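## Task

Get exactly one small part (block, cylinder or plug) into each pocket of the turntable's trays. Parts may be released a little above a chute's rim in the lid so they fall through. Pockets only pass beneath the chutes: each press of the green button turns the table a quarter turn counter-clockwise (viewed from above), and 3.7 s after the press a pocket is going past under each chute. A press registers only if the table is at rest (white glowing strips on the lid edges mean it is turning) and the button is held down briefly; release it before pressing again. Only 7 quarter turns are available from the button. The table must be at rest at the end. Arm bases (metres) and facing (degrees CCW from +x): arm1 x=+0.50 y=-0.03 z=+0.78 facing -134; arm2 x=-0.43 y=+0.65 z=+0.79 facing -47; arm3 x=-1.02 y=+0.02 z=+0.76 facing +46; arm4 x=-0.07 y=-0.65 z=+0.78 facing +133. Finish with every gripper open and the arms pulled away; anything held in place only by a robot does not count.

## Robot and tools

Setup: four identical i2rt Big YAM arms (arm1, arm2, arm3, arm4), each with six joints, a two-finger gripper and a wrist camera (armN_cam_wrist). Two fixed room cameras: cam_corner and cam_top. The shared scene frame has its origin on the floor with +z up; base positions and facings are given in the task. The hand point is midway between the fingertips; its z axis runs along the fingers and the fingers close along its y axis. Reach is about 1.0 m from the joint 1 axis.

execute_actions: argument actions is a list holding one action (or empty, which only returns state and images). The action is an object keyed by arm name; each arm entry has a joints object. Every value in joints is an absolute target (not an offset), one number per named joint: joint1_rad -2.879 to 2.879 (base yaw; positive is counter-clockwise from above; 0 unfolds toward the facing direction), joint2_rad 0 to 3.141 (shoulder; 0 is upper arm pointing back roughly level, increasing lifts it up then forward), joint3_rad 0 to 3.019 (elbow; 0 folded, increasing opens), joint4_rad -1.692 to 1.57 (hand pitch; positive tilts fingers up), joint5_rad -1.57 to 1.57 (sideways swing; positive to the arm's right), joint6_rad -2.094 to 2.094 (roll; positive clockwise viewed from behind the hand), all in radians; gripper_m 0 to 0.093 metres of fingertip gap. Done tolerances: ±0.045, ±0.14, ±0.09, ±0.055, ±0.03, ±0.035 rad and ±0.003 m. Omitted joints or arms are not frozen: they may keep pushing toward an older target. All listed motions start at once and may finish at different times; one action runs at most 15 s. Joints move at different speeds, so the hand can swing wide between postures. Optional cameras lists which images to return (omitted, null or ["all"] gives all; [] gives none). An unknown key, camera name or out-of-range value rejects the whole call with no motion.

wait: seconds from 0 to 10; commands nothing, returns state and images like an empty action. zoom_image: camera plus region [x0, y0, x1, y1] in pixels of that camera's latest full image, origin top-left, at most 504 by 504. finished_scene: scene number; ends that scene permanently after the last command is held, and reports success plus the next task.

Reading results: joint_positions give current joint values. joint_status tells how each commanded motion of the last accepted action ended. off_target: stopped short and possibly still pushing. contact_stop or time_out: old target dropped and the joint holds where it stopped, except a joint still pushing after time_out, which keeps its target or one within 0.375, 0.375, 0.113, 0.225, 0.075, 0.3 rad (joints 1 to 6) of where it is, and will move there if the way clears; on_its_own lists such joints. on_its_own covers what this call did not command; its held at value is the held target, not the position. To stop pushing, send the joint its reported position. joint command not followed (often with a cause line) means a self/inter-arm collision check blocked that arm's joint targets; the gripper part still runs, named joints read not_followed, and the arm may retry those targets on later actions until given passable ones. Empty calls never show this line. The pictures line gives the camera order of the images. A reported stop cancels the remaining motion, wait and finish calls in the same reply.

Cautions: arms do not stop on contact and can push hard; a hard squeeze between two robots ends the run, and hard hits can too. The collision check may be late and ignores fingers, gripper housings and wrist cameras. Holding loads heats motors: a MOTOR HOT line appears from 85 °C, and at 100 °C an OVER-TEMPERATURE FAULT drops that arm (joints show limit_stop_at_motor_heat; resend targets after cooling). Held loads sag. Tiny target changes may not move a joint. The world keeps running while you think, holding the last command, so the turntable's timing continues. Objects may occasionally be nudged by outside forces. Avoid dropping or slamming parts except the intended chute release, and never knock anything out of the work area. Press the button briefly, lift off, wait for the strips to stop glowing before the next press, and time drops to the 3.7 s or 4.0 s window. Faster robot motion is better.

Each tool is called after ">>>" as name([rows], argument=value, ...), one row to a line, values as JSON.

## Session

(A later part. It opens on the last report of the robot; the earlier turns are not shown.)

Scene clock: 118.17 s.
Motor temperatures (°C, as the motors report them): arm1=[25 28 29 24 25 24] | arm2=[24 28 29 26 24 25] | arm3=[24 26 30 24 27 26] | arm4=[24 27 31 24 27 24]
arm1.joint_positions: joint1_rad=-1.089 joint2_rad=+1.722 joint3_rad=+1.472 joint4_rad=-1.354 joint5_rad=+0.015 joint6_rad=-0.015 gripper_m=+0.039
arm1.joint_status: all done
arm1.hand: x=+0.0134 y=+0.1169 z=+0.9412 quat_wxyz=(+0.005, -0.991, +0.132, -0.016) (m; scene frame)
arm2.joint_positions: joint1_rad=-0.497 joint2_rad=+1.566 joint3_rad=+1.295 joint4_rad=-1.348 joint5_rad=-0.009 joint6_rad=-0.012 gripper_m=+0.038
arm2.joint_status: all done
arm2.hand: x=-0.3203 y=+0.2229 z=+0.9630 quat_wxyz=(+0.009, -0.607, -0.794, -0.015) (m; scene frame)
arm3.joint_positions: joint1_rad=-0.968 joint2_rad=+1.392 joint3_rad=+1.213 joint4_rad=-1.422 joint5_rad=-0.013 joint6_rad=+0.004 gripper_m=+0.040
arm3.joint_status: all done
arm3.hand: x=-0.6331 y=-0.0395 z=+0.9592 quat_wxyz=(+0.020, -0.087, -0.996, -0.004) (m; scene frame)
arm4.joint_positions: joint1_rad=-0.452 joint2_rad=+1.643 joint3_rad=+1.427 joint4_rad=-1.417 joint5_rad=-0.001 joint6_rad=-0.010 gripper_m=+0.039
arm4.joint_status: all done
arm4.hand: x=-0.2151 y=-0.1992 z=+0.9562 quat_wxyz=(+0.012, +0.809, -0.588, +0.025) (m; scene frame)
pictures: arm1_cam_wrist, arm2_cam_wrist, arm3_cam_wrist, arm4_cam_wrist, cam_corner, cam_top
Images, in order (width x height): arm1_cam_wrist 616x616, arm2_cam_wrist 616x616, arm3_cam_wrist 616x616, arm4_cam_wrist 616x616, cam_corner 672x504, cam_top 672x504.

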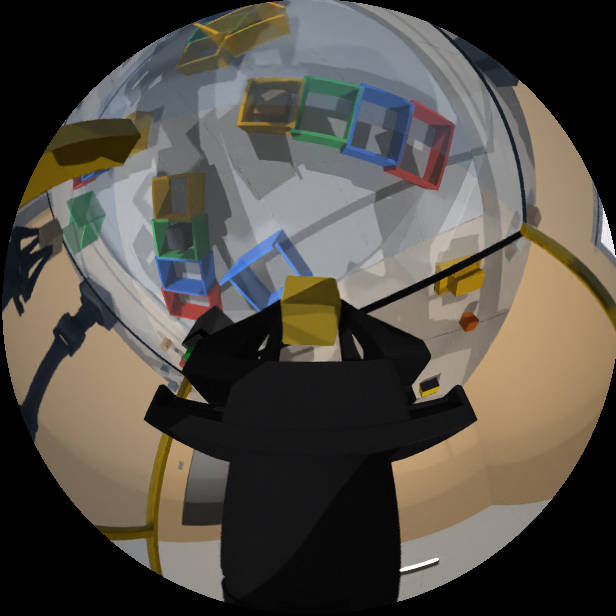

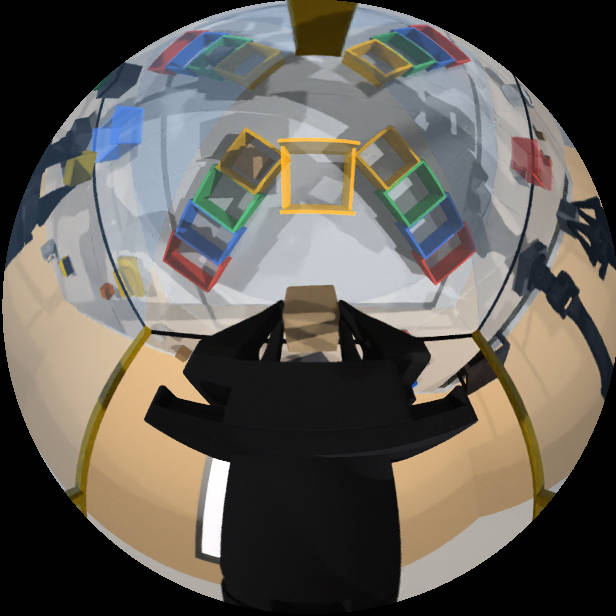

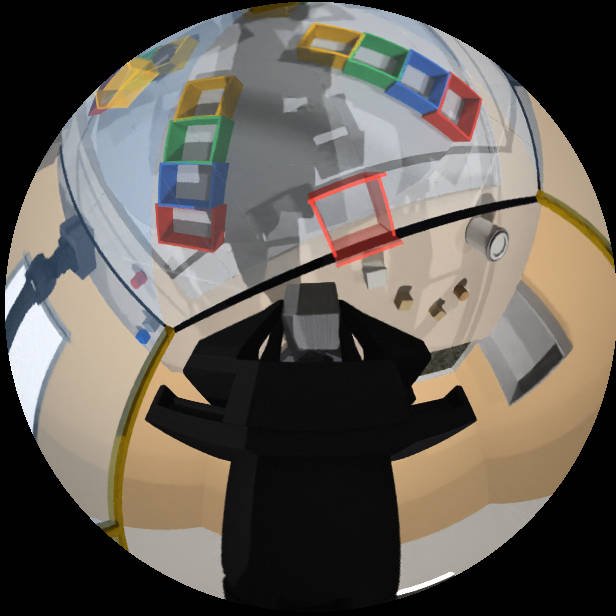

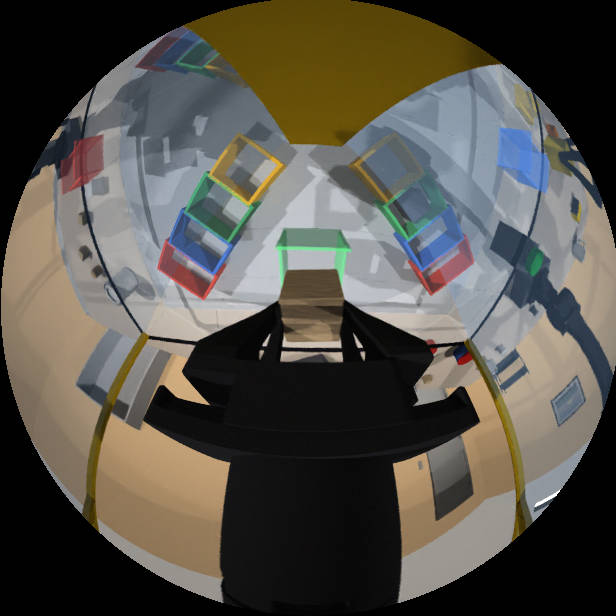

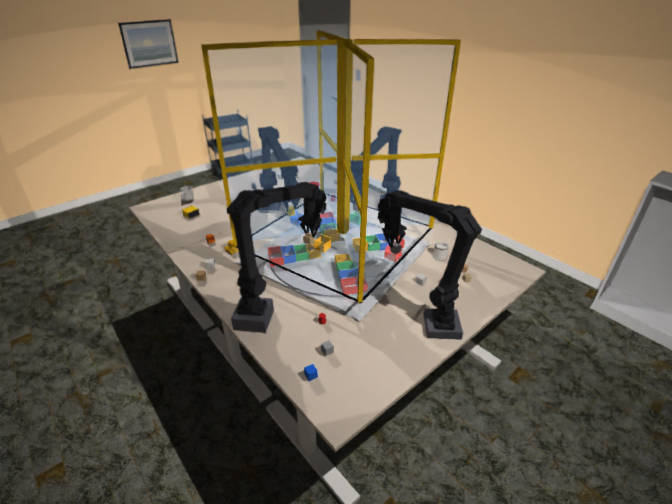

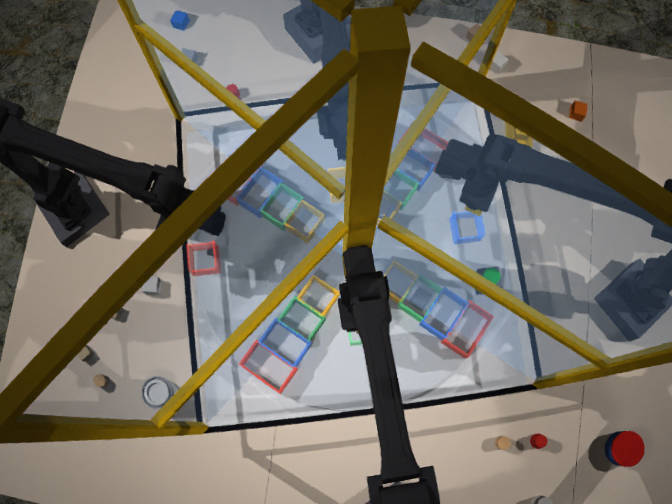

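>>> execute_actions([
  {"arm1":{"joints":{"joint1_rad":-1.005,"joint6_rad":-0.47}},"arm2":{"joints":{"joint1_rad":-0.53,"joint2_rad":1.68,"joint4_rad":-0.95}},"arm3":{"joints":{"joint1_rad":-1.07,"joint2_rad":1.5,"joint3_rad":1.31,"joint4_rad":-1.28,"joint6_rad":-0.52}},"arm4":{"joints":{"joint2_rad":1.65,"joint4_rad":-1.38}}},
])

Scene clock: 141.97 s.
Motor temperatures (°C, as the motors report them): arm1=[25 29 32 24 25 24] | arm2=[24 29 31 26 24 25] | arm3=[24 27 33 24 27 26] | arm4=[24 28 35 24 27 24]
arm1.joint_positions: joint1_rad=-1.001 joint2_rad=+1.722 joint3_rad=+1.472 joint4_rad=-1.354 joint5_rad=+0.015 joint6_rad=-0.454 gripper_m=+0.039
arm1.joint_status: all done
arm1.hand: x=+0.0027 y=+0.0733 z=+0.9412 quat_wxyz=(+0.002, -0.991, -0.131, -0.016) (m; scene frame)
arm2.joint_positions: joint1_rad=-0.520 joint2_rad=+1.664 joint3_rad=+1.286 joint4_rad=-1.111 joint5_rad=-0.009 joint6_rad=+0.006 gripper_m=+0.038
arm2.joint_status: joint4_rad time_out (moved +0.238 of +0.398); the others done
arm2.on_its_own: joint4_rad reads -1.111 and still pushes toward -0.950 since a time_out
arm2.hand: x=-0.3168 y=+0.1653 z=+0.9176 quat_wxyz=(-0.042, -0.622, -0.781, +0.026) (m; scene frame)
arm3.joint_positions: joint1_rad=-1.071 joint2_rad=+1.497 joint3_rad=+1.266 joint4_rad=-1.291 joint5_rad=-0.019 joint6_rad=-0.506 gripper_m=+0.040
arm3.joint_status: all done
arm3.hand: x=-0.5883 y=-0.0932 z=+0.9377 quat_wxyz=(-0.019, +0.116, -0.993, +0.003) (m; scene frame)
arm4.joint_positions: joint1_rad=-0.452 joint2_rad=+1.645 joint3_rad=+1.427 joint4_rad=-1.396 joint5_rad=-0.001 joint6_rad=-0.010 gripper_m=+0.039
arm4.joint_status: all done
arm4.hand: x=-0.2167 y=-0.1940 z=+0.9548 quat_wxyz=(+0.006, +0.809, -0.588, +0.018) (m; scene frame)
pictures: arm1_cam_wrist, arm2_cam_wrist, arm3_cam_wrist, arm4_cam_wrist, cam_corner, cam_top
Images, in order (width x height): arm1_cam_wrist 616x616, arm2_cam_wrist 616x616, arm3_cam_wrist 616x616, arm4_cam_wrist 616x616, cam_corner 672x504, cam_top 672x504.

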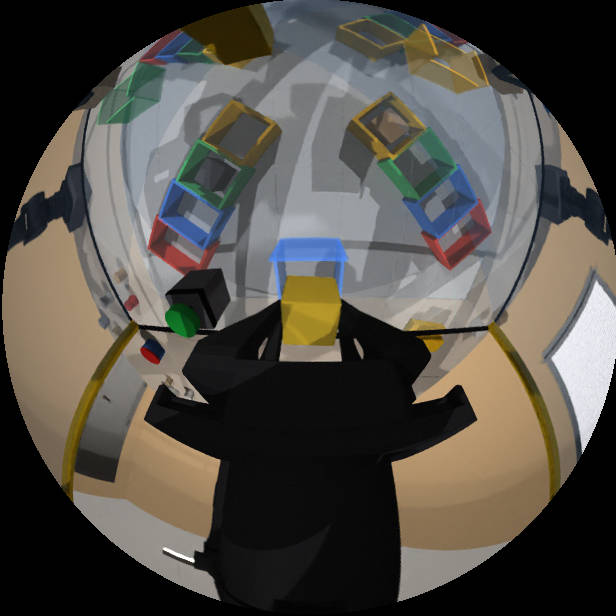

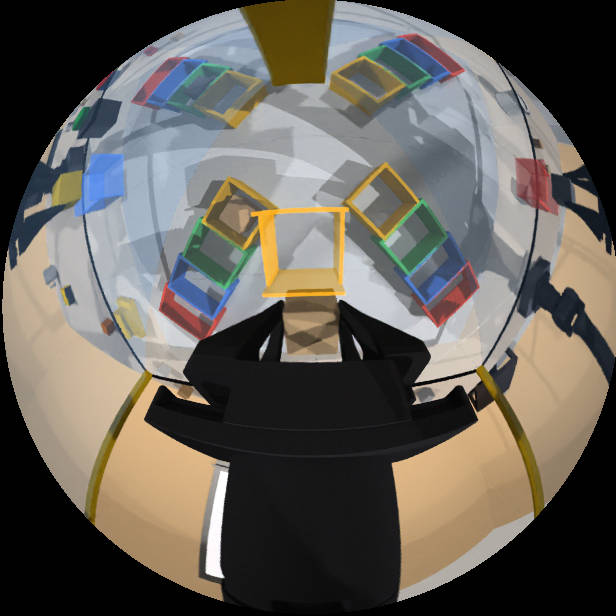

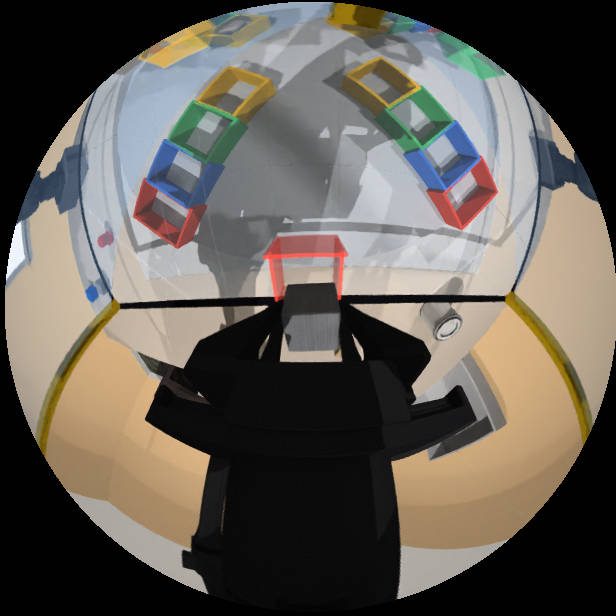

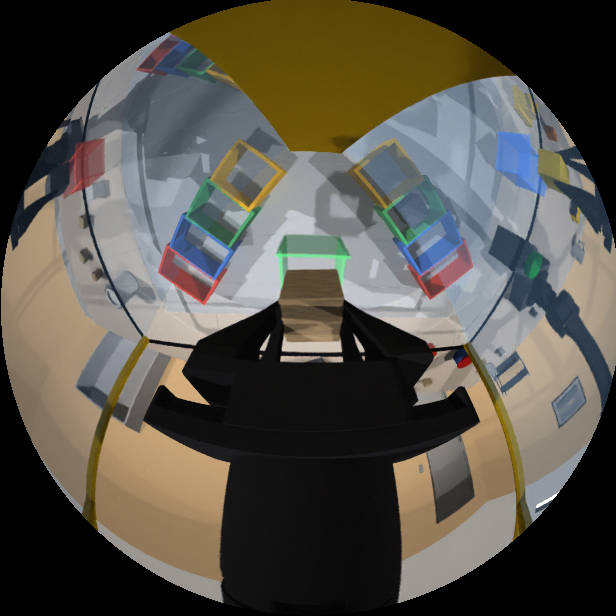

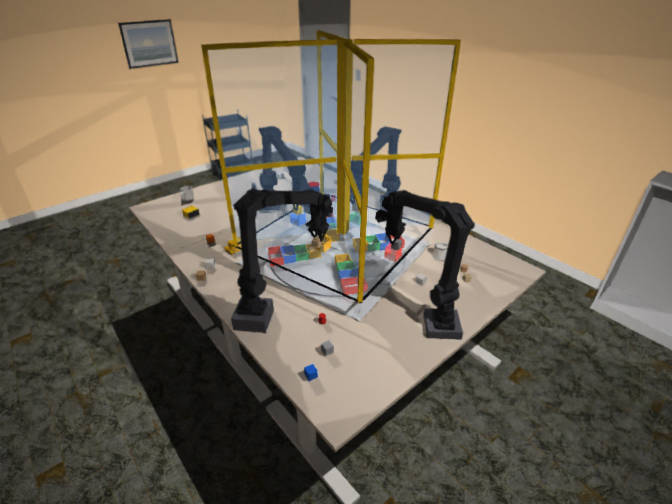

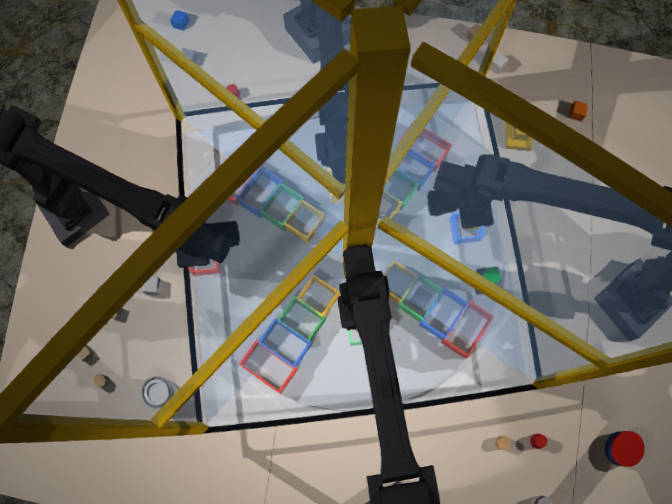

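>>> execute_actions([
  {"arm1":{"joints":{"joint2_rad":1.52,"joint3_rad":1.37}},"arm2":{"joints":{"joint1_rad":-0.49,"joint2_rad":1.6,"joint3_rad":1.36,"joint4_rad":-0.95}},"arm3":{"joints":{"joint1_rad":-1.05,"joint4_rad":-1.245}},"arm4":{"joints":{"joint2_rad":1.675,"joint4_rad":-1.41}}},
], cameras=[])

>>> execute_actions([
  {"arm1":{"joints":{"joint1_rad":-0.78}},"arm2":{"joints":{"joint2_rad":1.69}}},
])

Scene clock: 155.60 s.
Motor temperatures (°C, as the motors report them): arm1=[25 29 33 24 25 24] | arm2=[24 29 33 27 24 25] | arm3=[24 27 33 24 27 26] | arm4=[24 27 36 24 27 24]
arm1.joint_positions: joint1_rad=-1.001 joint2_rad=+1.506 joint3_rad=+1.370 joint4_rad=-1.353 joint5_rad=+0.015 joint6_rad=-0.455 gripper_m=+0.039
arm1.joint_status: all done
arm1.hand: x=+0.0465 y=+0.0649 z=+1.0028 quat_wxyz=(+0.020, -0.990, -0.131, +0.039) (m; scene frame)
arm2.joint_positions: joint1_rad=-0.518 joint2_rad=+1.657 joint3_rad=+1.283 joint4_rad=-1.103 joint5_rad=-0.004 joint6_rad=+0.007 gripper_m=+0.038
arm2.joint_status: joint4_rad time_out (moved +0.008 of +0.161); the others done
arm2.on_its_own: joint4_rad reads -1.103 and still pushes toward -0.950 since a time_out
arm2.hand: x=-0.3162 y=+0.1645 z=+0.9197 quat_wxyz=(-0.046, -0.622, -0.781, +0.031) (m; scene frame)
arm3.joint_positions: joint1_rad=-1.056 joint2_rad=+1.497 joint3_rad=+1.266 joint4_rad=-1.256 joint5_rad=-0.015 joint6_rad=-0.510 gripper_m=+0.040
arm3.joint_status: all done
arm3.hand: x=-0.5783 y=-0.0894 z=+0.9381 quat_wxyz=(-0.035, +0.126, -0.991, +0.011) (m; scene frame)
arm4.joint_positions: joint1_rad=-0.453 joint2_rad=+1.653 joint3_rad=+1.427 joint4_rad=-1.403 joint5_rad=-0.001 joint6_rad=-0.010 gripper_m=+0.039
arm4.joint_status: all done
arm4.hand: x=-0.2157 y=-0.1952 z=+0.9515 quat_wxyz=(+0.010, +0.808, -0.588, +0.024) (m; scene frame)
pictures: none
No camera images: the call's "cameras" was empty. Leave "cameras" out to get every camera's image.

not run: a stop came earlier in this reply.

>>> execute_actions([
  {"arm1":{"joints":{"joint1_rad":-0.78,"joint4_rad":-1.425}},"arm2":{"joints":{"joint2_rad":1.55,"joint4_rad":-1.25}},"arm4":{"joints":{"joint2_rad":1.63}}},
], cameras=[])

>>> execute_actions([
  {"arm2":{"joints":{"joint2_rad":1.62,"joint3_rad":1.33,"joint4_rad":-0.95}}},
])

Scene clock: 162.47 s.
Motor temperatures (°C, as the motors report them): arm1=[25 29 32 24 25 24] | arm2=[24 29 33 27 24 25] | arm3=[24 27 33 24 27 26] | arm4=[24 27 37 24 27 24]
arm1.joint_positions: joint1_rad=-0.766 joint2_rad=+1.506 joint3_rad=+1.370 joint4_rad=-1.414 joint5_rad=+0.014 joint6_rad=-0.456 gripper_m=+0.039
arm1.joint_status: all done
arm1.hand: x=+0.0528 y=-0.0430 z=+1.0021 quat_wxyz=(+0.009, -0.969, -0.247, +0.011) (m; scene frame)
arm2.joint_positions: joint1_rad=-0.501 joint2_rad=+1.534 joint3_rad=+1.317 joint4_rad=-1.234 joint5_rad=-0.006 joint6_rad=+0.007 gripper_m=+0.038
arm2.joint_status: all done
arm2.hand: x=-0.3141 y=+0.1894 z=+0.9873 quat_wxyz=(-0.057, -0.615, -0.786, +0.038) (m; scene frame)
arm3.joint_positions: joint1_rad=-1.056 joint2_rad=+1.497 joint3_rad=+1.266 joint4_rad=-1.256 joint5_rad=-0.015 joint6_rad=-0.510 gripper_m=+0.040
arm3.joint_status: not commanded
arm3.hand: x=-0.5783 y=-0.0894 z=+0.9381 quat_wxyz=(-0.035, +0.126, -0.991, +0.011) (m; scene frame)
arm4.joint_positions: joint1_rad=-0.453 joint2_rad=+1.651 joint3_rad=+1.427 joint4_rad=-1.403 joint5_rad=-0.001 joint6_rad=-0.009 gripper_m=+0.039
arm4.joint_status: all done
arm4.hand: x=-0.2157 y=-0.1953 z=+0.9521 quat_wxyz=(+0.010, +0.808, -0.589, +0.023) (m; scene frame)
pictures: none
No camera images: the call's "cameras" was empty. Leave "cameras" out to get every camera's image.

Scene clock: 163.50 s.
Motor temperatures (°C, as the motors report them): arm1=[25 29 32 24 25 24] | arm2=[24 29 33 27 24 25] | arm3=[24 27 34 24 27 26] | arm4=[24 28 37 24 27 24]
arm1.joint_positions: joint1_rad=-0.766 joint2_rad=+1.506 joint3_rad=+1.370 joint4_rad=-1.414 joint5_rad=+0.014 joint6_rad=-0.456 gripper_m=+0.039
arm1.joint_status: not commanded
arm1.hand: x=+0.0528 y=-0.0430 z=+1.0021 quat_wxyz=(+0.009, -0.969, -0.247, +0.011) (m; scene frame)
arm2.joint_positions: joint1_rad=-0.501 joint2_rad=+1.618 joint3_rad=+1.317 joint4_rad=-0.969 joint5_rad=-0.006 joint6_rad=+0.007 gripper_m=+0.038
arm2.joint_status: all done
arm2.hand: x=-0.2973 y=+0.1241 z=+0.9606 quat_wxyz=(-0.128, -0.609, -0.778, +0.093) (m; scene frame)
arm3.joint_positions: joint1_rad=-1.056 joint2_rad=+1.497 joint3_rad=+1.266 joint4_rad=-1.256 joint5_rad=-0.015 joint6_rad=-0.510 gripper_m=+0.040
arm3.joint_status: not commanded
arm3.hand: x=-0.5783 y=-0.0894 z=+0.9381 quat_wxyz=(-0.035, +0.126, -0.991, +0.011) (m; scene frame)
arm4.joint_positions: joint1_rad=-0.453 joint2_rad=+1.651 joint3_rad=+1.427 joint4_rad=-1.403 joint5_rad=-0.001 joint6_rad=-0.009 gripper_m=+0.039
arm4.joint_status: not commanded
arm4.hand: x=-0.2157 y=-0.1953 z=+0.9521 quat_wxyz=(+0.010, +0.808, -0.589, +0.023) (m; scene frame)
pictures: arm1_cam_wrist, arm2_cam_wrist, arm3_cam_wrist, arm4_cam_wrist, cam_corner, cam_top
Images, in order (width x height): arm1_cam_wrist 616x616, arm2_cam_wrist 616x616, arm3_cam_wrist 616x616, arm4_cam_wrist 616x616, cam_corner 672x504, cam_top 672x504.

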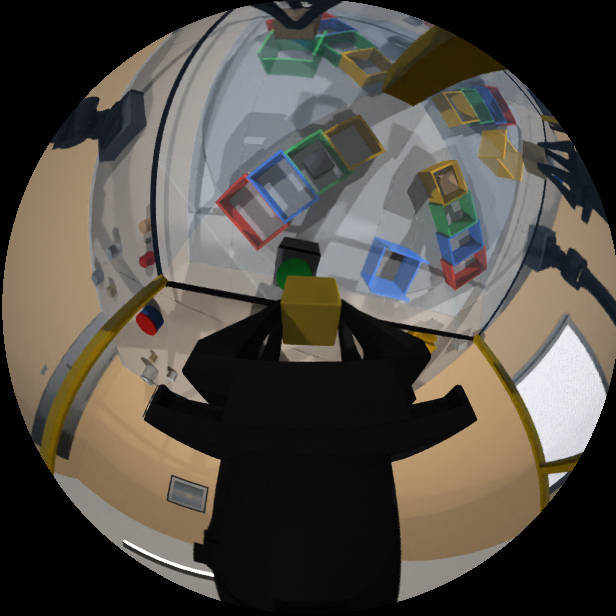

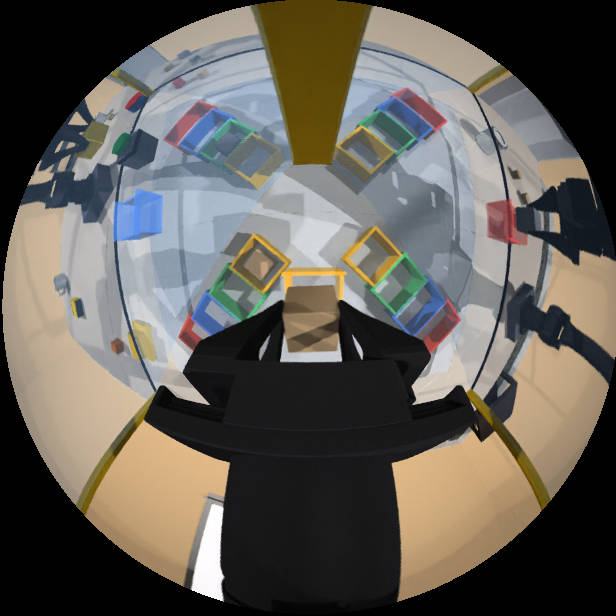

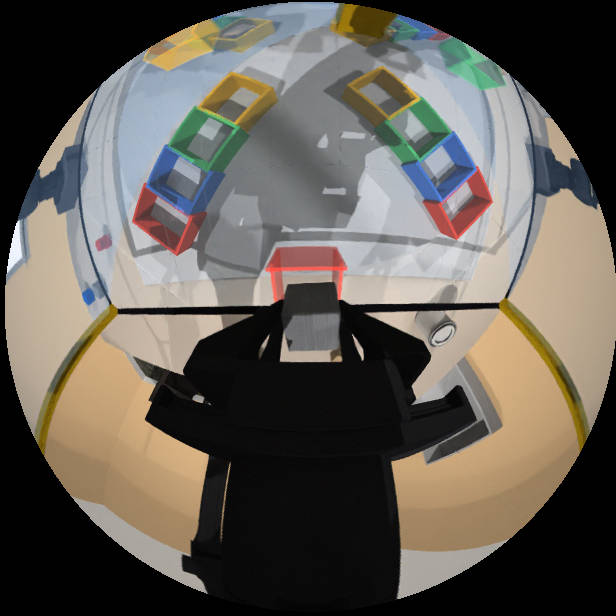

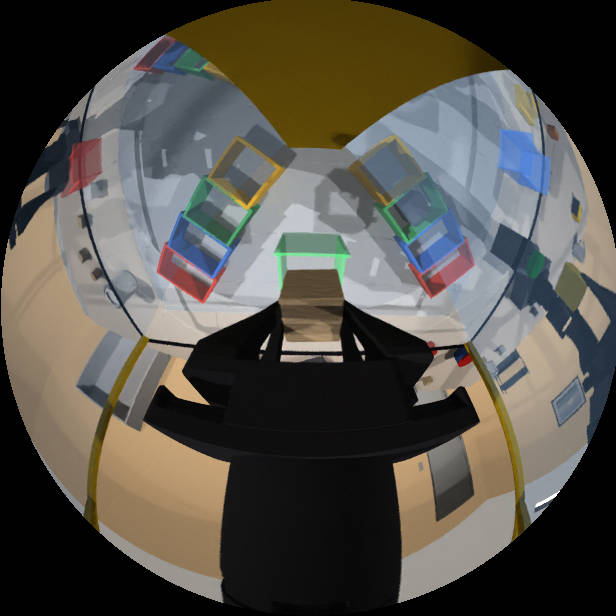

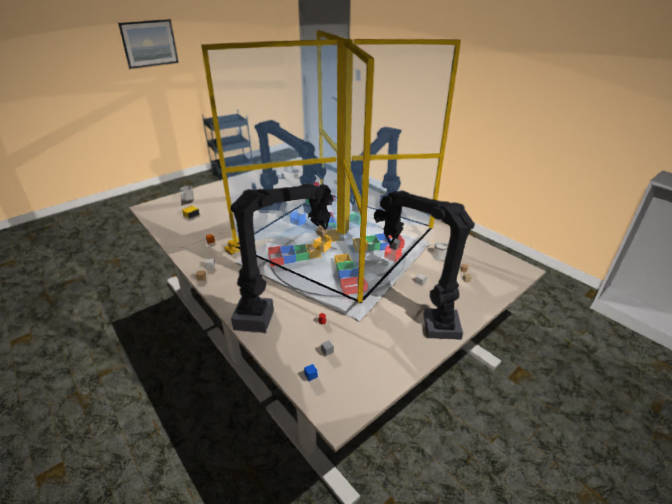

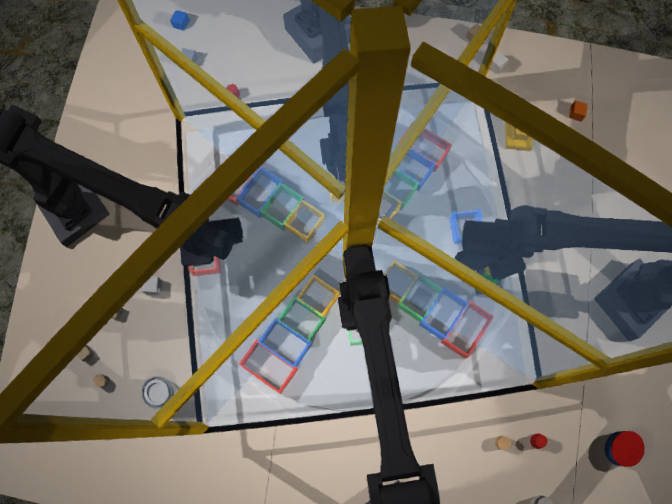

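>>> execute_actions([
  {"arm1":{"joints":{"joint1_rad":-0.745,"joint3_rad":1.32}},"arm2":{"joints":{"joint2_rad":1.65,"joint4_rad":-0.93}},"arm4":{"joints":{"joint2_rad":1.4,"joint3_rad":1.19,"joint4_rad":-1.01}}},
], cameras=["arm1_cam_wrist"])

>>> execute_actions([
  {"arm1":{"joints":{"joint2_rad":1.62}},"arm4":{"joints":{"joint2_rad":1.44}}},
], cameras=["arm4_cam_wrist","cam_top"])

>>> execute_actions([
  {"arm1":{"joints":{"joint3_rad":1.52,"joint4_rad":-1.345}}},
], cameras=["cam_top"])

>>> execute_actions([
  {"arm1":{"joints":{"joint1_rad":-1.012,"joint2_rad":1.71}}},
], cameras=["cam_top"])

>>> wait(seconds=1)

Scene clock: 177.60 s.
Motor temperatures (°C, as the motors report them): arm1=[25 28 31 24 25 24] | arm2=[24 29 32 26 24 25] | arm3=[24 27 34 24 27 26] | arm4=[24 28 37 24 27 24]
arm1.joint_positions: joint1_rad=-0.760 joint2_rad=+1.511 joint3_rad=+1.316 joint4_rad=-1.416 joint5_rad=+0.014 joint6_rad=-0.456 gripper_m=+0.039
arm1.joint_status: all done
arm1.hand: x=+0.0696 y=-0.0449 z=+0.9798 quat_wxyz=(+0.003, -0.968, -0.251, -0.019) (m; scene frame)
arm2.joint_positions: joint1_rad=-0.501 joint2_rad=+1.629 joint3_rad=+1.317 joint4_rad=-0.950 joint5_rad=-0.006 joint6_rad=+0.007 gripper_m=+0.038
arm2.joint_status: all done
arm2.hand: x=-0.2961 y=+0.1194 z=+0.9565 quat_wxyz=(-0.131, -0.608, -0.777, +0.095) (m; scene frame)
arm3.joint_positions: joint1_rad=-1.056 joint2_rad=+1.497 joint3_rad=+1.266 joint4_rad=-1.256 joint5_rad=-0.015 joint6_rad=-0.510 gripper_m=+0.040
arm3.joint_status: not commanded
arm3.hand: x=-0.5783 y=-0.0894 z=+0.9381 quat_wxyz=(-0.035, +0.126, -0.991, +0.011) (m; scene frame)
arm4.joint_positions: joint1_rad=-0.453 joint2_rad=+1.402 joint3_rad=+1.183 joint4_rad=-1.030 joint5_rad=-0.001 joint6_rad=-0.009 gripper_m=+0.039
arm4.joint_status: all done
arm4.hand: x=-0.2152 y=-0.1979 z=+0.9791 quat_wxyz=(-0.102, +0.798, -0.580, -0.128) (m; scene frame)
pictures: arm1_cam_wrist
Images, in order (width x height): arm1_cam_wrist 616x616.

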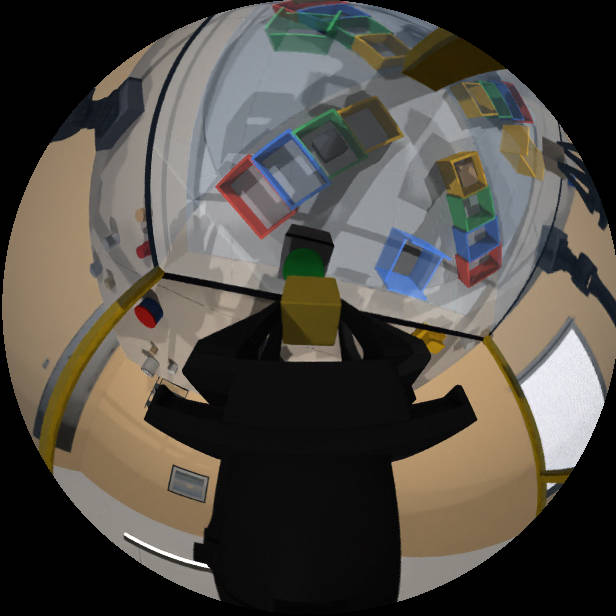

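Scene clock: 178.33 s.
Motor temperatures (°C, as the motors report them): arm1=[25 28 31 24 25 24] | arm2=[24 29 32 26 24 25] | arm3=[24 27 34 24 27 26] | arm4=[24 28 37 24 27 24]
arm1.joint_positions: joint1_rad=-0.760 joint2_rad=+1.586 joint3_rad=+1.327 joint4_rad=-1.424 joint5_rad=+0.017 joint6_rad=-0.456 gripper_m=+0.039
arm1.joint_status: all done
arm1.hand: x=+0.0641 y=-0.0446 z=+0.9527 quat_wxyz=(-0.003, -0.967, -0.251, -0.055) (m; scene frame)
arm2.joint_positions: joint1_rad=-0.501 joint2_rad=+1.629 joint3_rad=+1.317 joint4_rad=-0.950 joint5_rad=-0.006 joint6_rad=+0.007 gripper_m=+0.038
arm2.joint_status: not commanded
arm2.hand: x=-0.2961 y=+0.1194 z=+0.9565 quat_wxyz=(-0.131, -0.608, -0.777, +0.095) (m; scene frame)
arm3.joint_positions: joint1_rad=-1.056 joint2_rad=+1.497 joint3_rad=+1.266 joint4_rad=-1.256 joint5_rad=-0.015 joint6_rad=-0.510 gripper_m=+0.040
arm3.joint_status: not commanded
arm3.hand: x=-0.5783 y=-0.0894 z=+0.9381 quat_wxyz=(-0.035, +0.126, -0.991, +0.011) (m; scene frame)
arm4.joint_positions: joint1_rad=-0.453 joint2_rad=+1.447 joint3_rad=+1.183 joint4_rad=-1.030 joint5_rad=-0.001 joint6_rad=-0.009 gripper_m=+0.039
arm4.joint_status: all done
arm4.hand: x=-0.2158 y=-0.1952 z=+0.9588 quat_wxyz=(-0.089, +0.801, -0.582, -0.111) (m; scene frame)
pictures: arm4_cam_wrist, cam_top
Images, in order (width x height): arm4_cam_wrist 616x616, cam_top 672x504.

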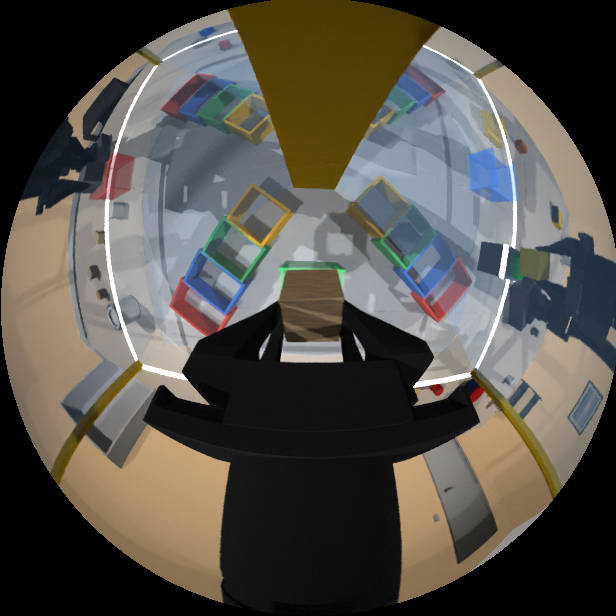

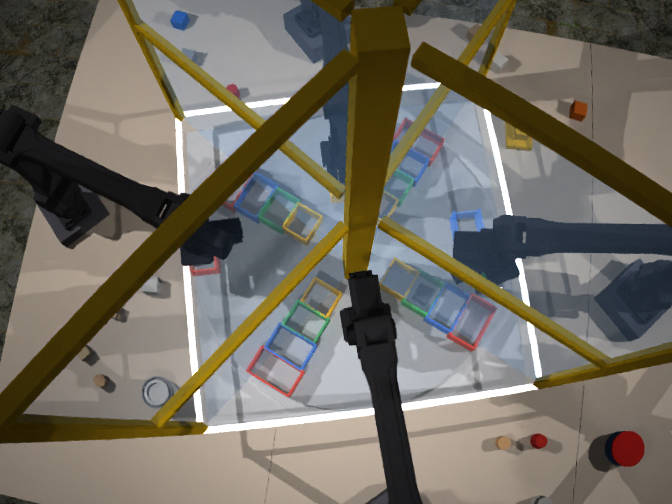

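Scene clock: 179.27 s.
Motor temperatures (°C, as the motors report them): arm1=[25 28 31 24 25 24] | arm2=[24 29 32 26 24 25] | arm3=[24 27 34 24 27 26] | arm4=[24 28 37 24 27 24]
arm1.joint_positions: joint1_rad=-0.760 joint2_rad=+1.613 joint3_rad=+1.483 joint4_rad=-1.353 joint5_rad=+0.017 joint6_rad=-0.456 gripper_m=+0.039
arm1.joint_status: all done
arm1.hand: x=-0.0046 y=-0.0480 z=+0.9987 quat_wxyz=(+0.018, -0.967, -0.250, +0.044) (m; scene frame)
arm2.joint_positions: joint1_rad=-0.501 joint2_rad=+1.629 joint3_rad=+1.317 joint4_rad=-0.950 joint5_rad=-0.006 joint6_rad=+0.007 gripper_m=+0.038
arm2.joint_status: not commanded
arm2.hand: x=-0.2961 y=+0.1194 z=+0.9565 quat_wxyz=(-0.131, -0.608, -0.777, +0.095) (m; scene frame)
arm3.joint_positions: joint1_rad=-1.056 joint2_rad=+1.497 joint3_rad=+1.266 joint4_rad=-1.256 joint5_rad=-0.015 joint6_rad=-0.510 gripper_m=+0.040
arm3.joint_status: not commanded
arm3.hand: x=-0.5783 y=-0.0894 z=+0.9381 quat_wxyz=(-0.035, +0.126, -0.991, +0.011) (m; scene frame)
arm4.joint_positions: joint1_rad=-0.453 joint2_rad=+1.447 joint3_rad=+1.183 joint4_rad=-1.030 joint5_rad=-0.001 joint6_rad=-0.009 gripper_m=+0.039
arm4.joint_status: not commanded
arm4.hand: x=-0.2158 y=-0.1952 z=+0.9588 quat_wxyz=(-0.089, +0.801, -0.582, -0.111) (m; scene frame)
pictures: cam_top
Images, in order (width x height): cam_top 672x504.

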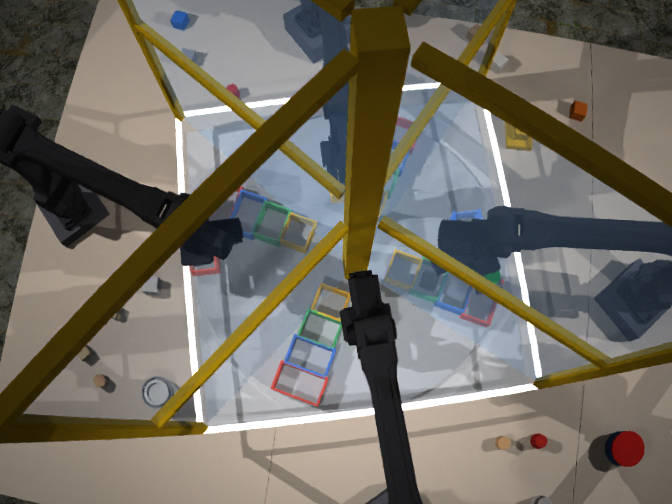

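Scene clock: 180.53 s.
Motor temperatures (°C, as the motors report them): arm1=[25 29 31 24 25 24] | arm2=[24 29 32 26 24 25] | arm3=[24 27 34 24 27 26] | arm4=[24 28 37 24 27 24]
arm1.joint_positions: joint1_rad=-1.022 joint2_rad=+1.721 joint3_rad=+1.483 joint4_rad=-1.353 joint5_rad=+0.017 joint6_rad=-0.456 gripper_m=+0.039
arm1.joint_status: all done
arm1.hand: x=+0.0010 y=+0.0850 z=+0.9462 quat_wxyz=(+0.005, -0.992, -0.122, -0.010) (m; scene frame)
arm2.joint_positions: joint1_rad=-0.501 joint2_rad=+1.629 joint3_rad=+1.317 joint4_rad=-0.950 joint5_rad=-0.006 joint6_rad=+0.007 gripper_m=+0.038
arm2.joint_status: not commanded
arm2.hand: x=-0.2961 y=+0.1194 z=+0.9565 quat_wxyz=(-0.131, -0.608, -0.777, +0.095) (m; scene frame)
arm3.joint_positions: joint1_rad=-1.056 joint2_rad=+1.497 joint3_rad=+1.266 joint4_rad=-1.256 joint5_rad=-0.015 joint6_rad=-0.510 gripper_m=+0.040
arm3.joint_status: not commanded
arm3.hand: x=-0.5783 y=-0.0894 z=+0.9381 quat_wxyz=(-0.035, +0.126, -0.991, +0.011) (m; scene frame)
arm4.joint_positions: joint1_rad=-0.453 joint2_rad=+1.447 joint3_rad=+1.183 joint4_rad=-1.030 joint5_rad=-0.001 joint6_rad=-0.009 gripper_m=+0.039
arm4.joint_status: not commanded
arm4.hand: x=-0.2158 y=-0.1952 z=+0.9588 quat_wxyz=(-0.089, +0.801, -0.582, -0.111) (m; scene frame)
pictures: cam_top
Images, in order (width x height): cam_top 672x504.

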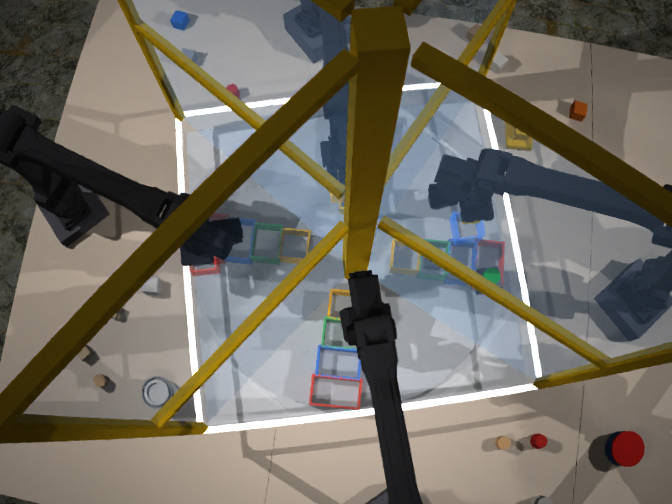

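Scene clock: 181.53 s.
Motor temperatures (°C, as the motors report them): arm1=[25 29 31 24 25 24] | arm2=[24 29 32 26 24 25] | arm3=[24 27 34 24 27 26] | arm4=[24 28 36 24 27 24]
arm1.joint_positions: joint1_rad=-1.022 joint2_rad=+1.721 joint3_rad=+1.483 joint4_rad=-1.353 joint5_rad=+0.017 joint6_rad=-0.456 gripper_m=+0.039
arm1.joint_status: all done
arm1.hand: x=+0.0010 y=+0.0850 z=+0.9462 quat_wxyz=(+0.005, -0.992, -0.122, -0.010) (m; scene frame)
arm2.joint_positions: joint1_rad=-0.501 joint2_rad=+1.629 joint3_rad=+1.317 joint4_rad=-0.950 joint5_rad=-0.006 joint6_rad=+0.007 gripper_m=+0.038
arm2.joint_status: not commanded
arm2.hand: x=-0.2961 y=+0.1194 z=+0.9565 quat_wxyz=(-0.131, -0.608, -0.777, +0.095) (m; scene frame)
arm3.joint_positions: joint1_rad=-1.056 joint2_rad=+1.497 joint3_rad=+1.266 joint4_rad=-1.256 joint5_rad=-0.015 joint6_rad=-0.510 gripper_m=+0.040
arm3.joint_status: not commanded
arm3.hand: x=-0.5783 y=-0.0894 z=+0.9381 quat_wxyz=(-0.035, +0.126, -0.991, +0.011) (m; scene frame)
arm4.joint_positions: joint1_rad=-0.453 joint2_rad=+1.447 joint3_rad=+1.183 joint4_rad=-1.030 joint5_rad=-0.001 joint6_rad=-0.009 gripper_m=+0.039
arm4.joint_status: not commanded
arm4.hand: x=-0.2158 y=-0.1952 z=+0.9588 quat_wxyz=(-0.089, +0.801, -0.582, -0.111) (m; scene frame)
wait: 1.00 s; at rest by 0.27 s
pictures: arm1_cam_wrist, arm2_cam_wrist, arm3_cam_wrist, arm4_cam_wrist, cam_corner, cam_top
Images, in order (width x height): arm1_cam_wrist 616x616, arm2_cam_wrist 616x616, arm3_cam_wrist 616x616, arm4_cam_wrist 616x616, cam_corner 672x504, cam_top 672x504.

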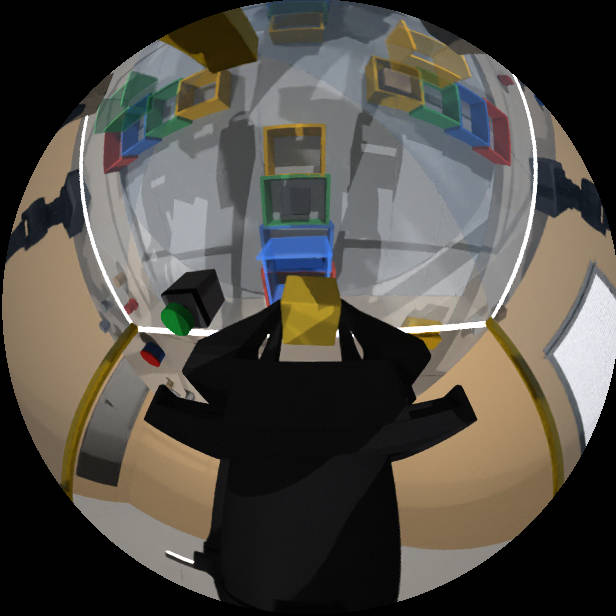

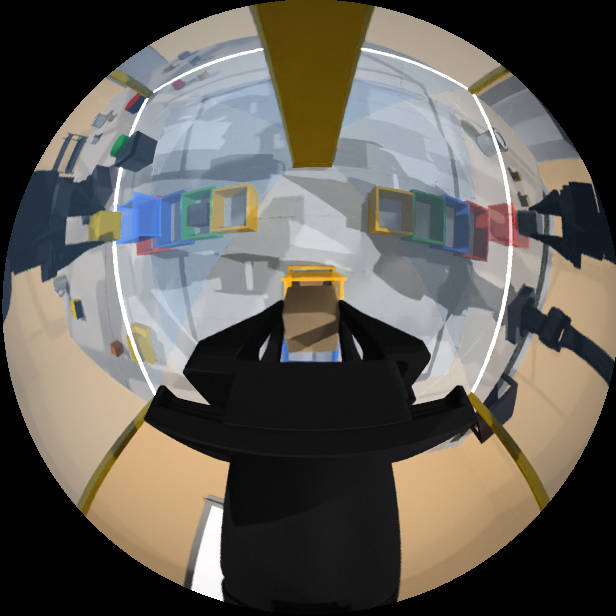

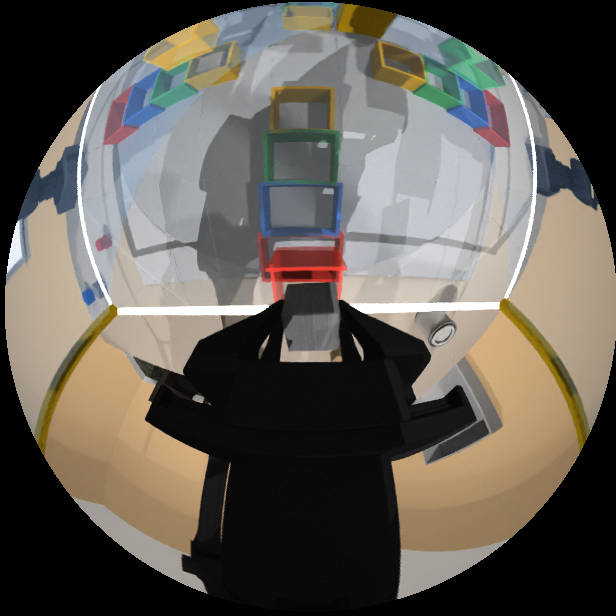

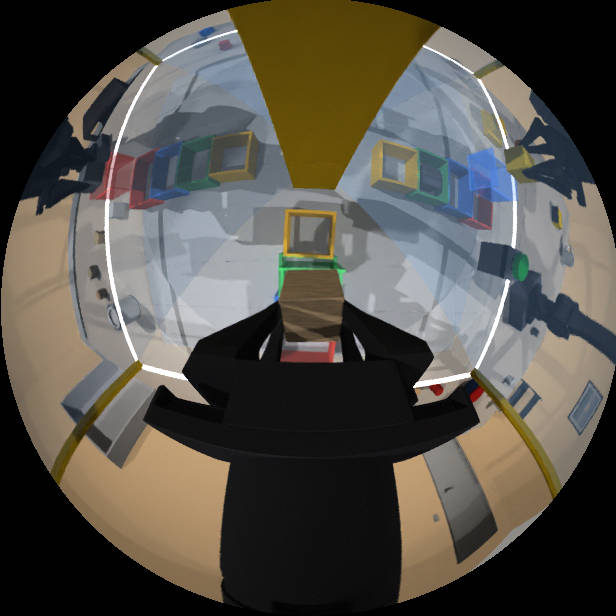

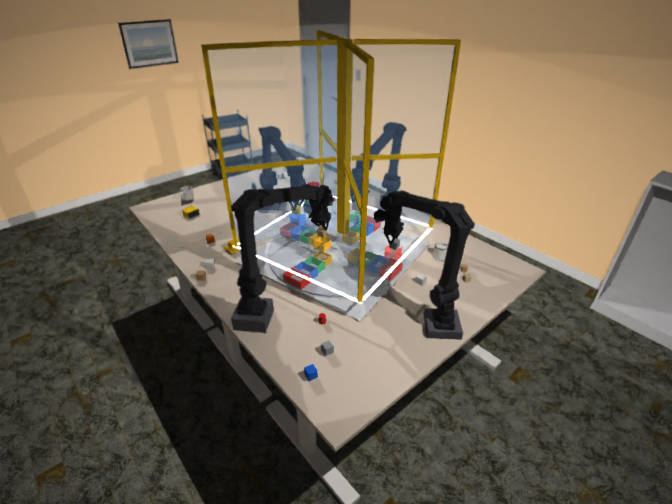

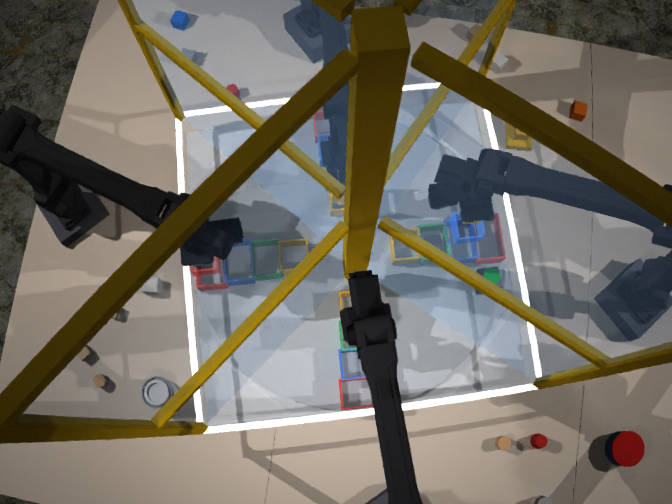

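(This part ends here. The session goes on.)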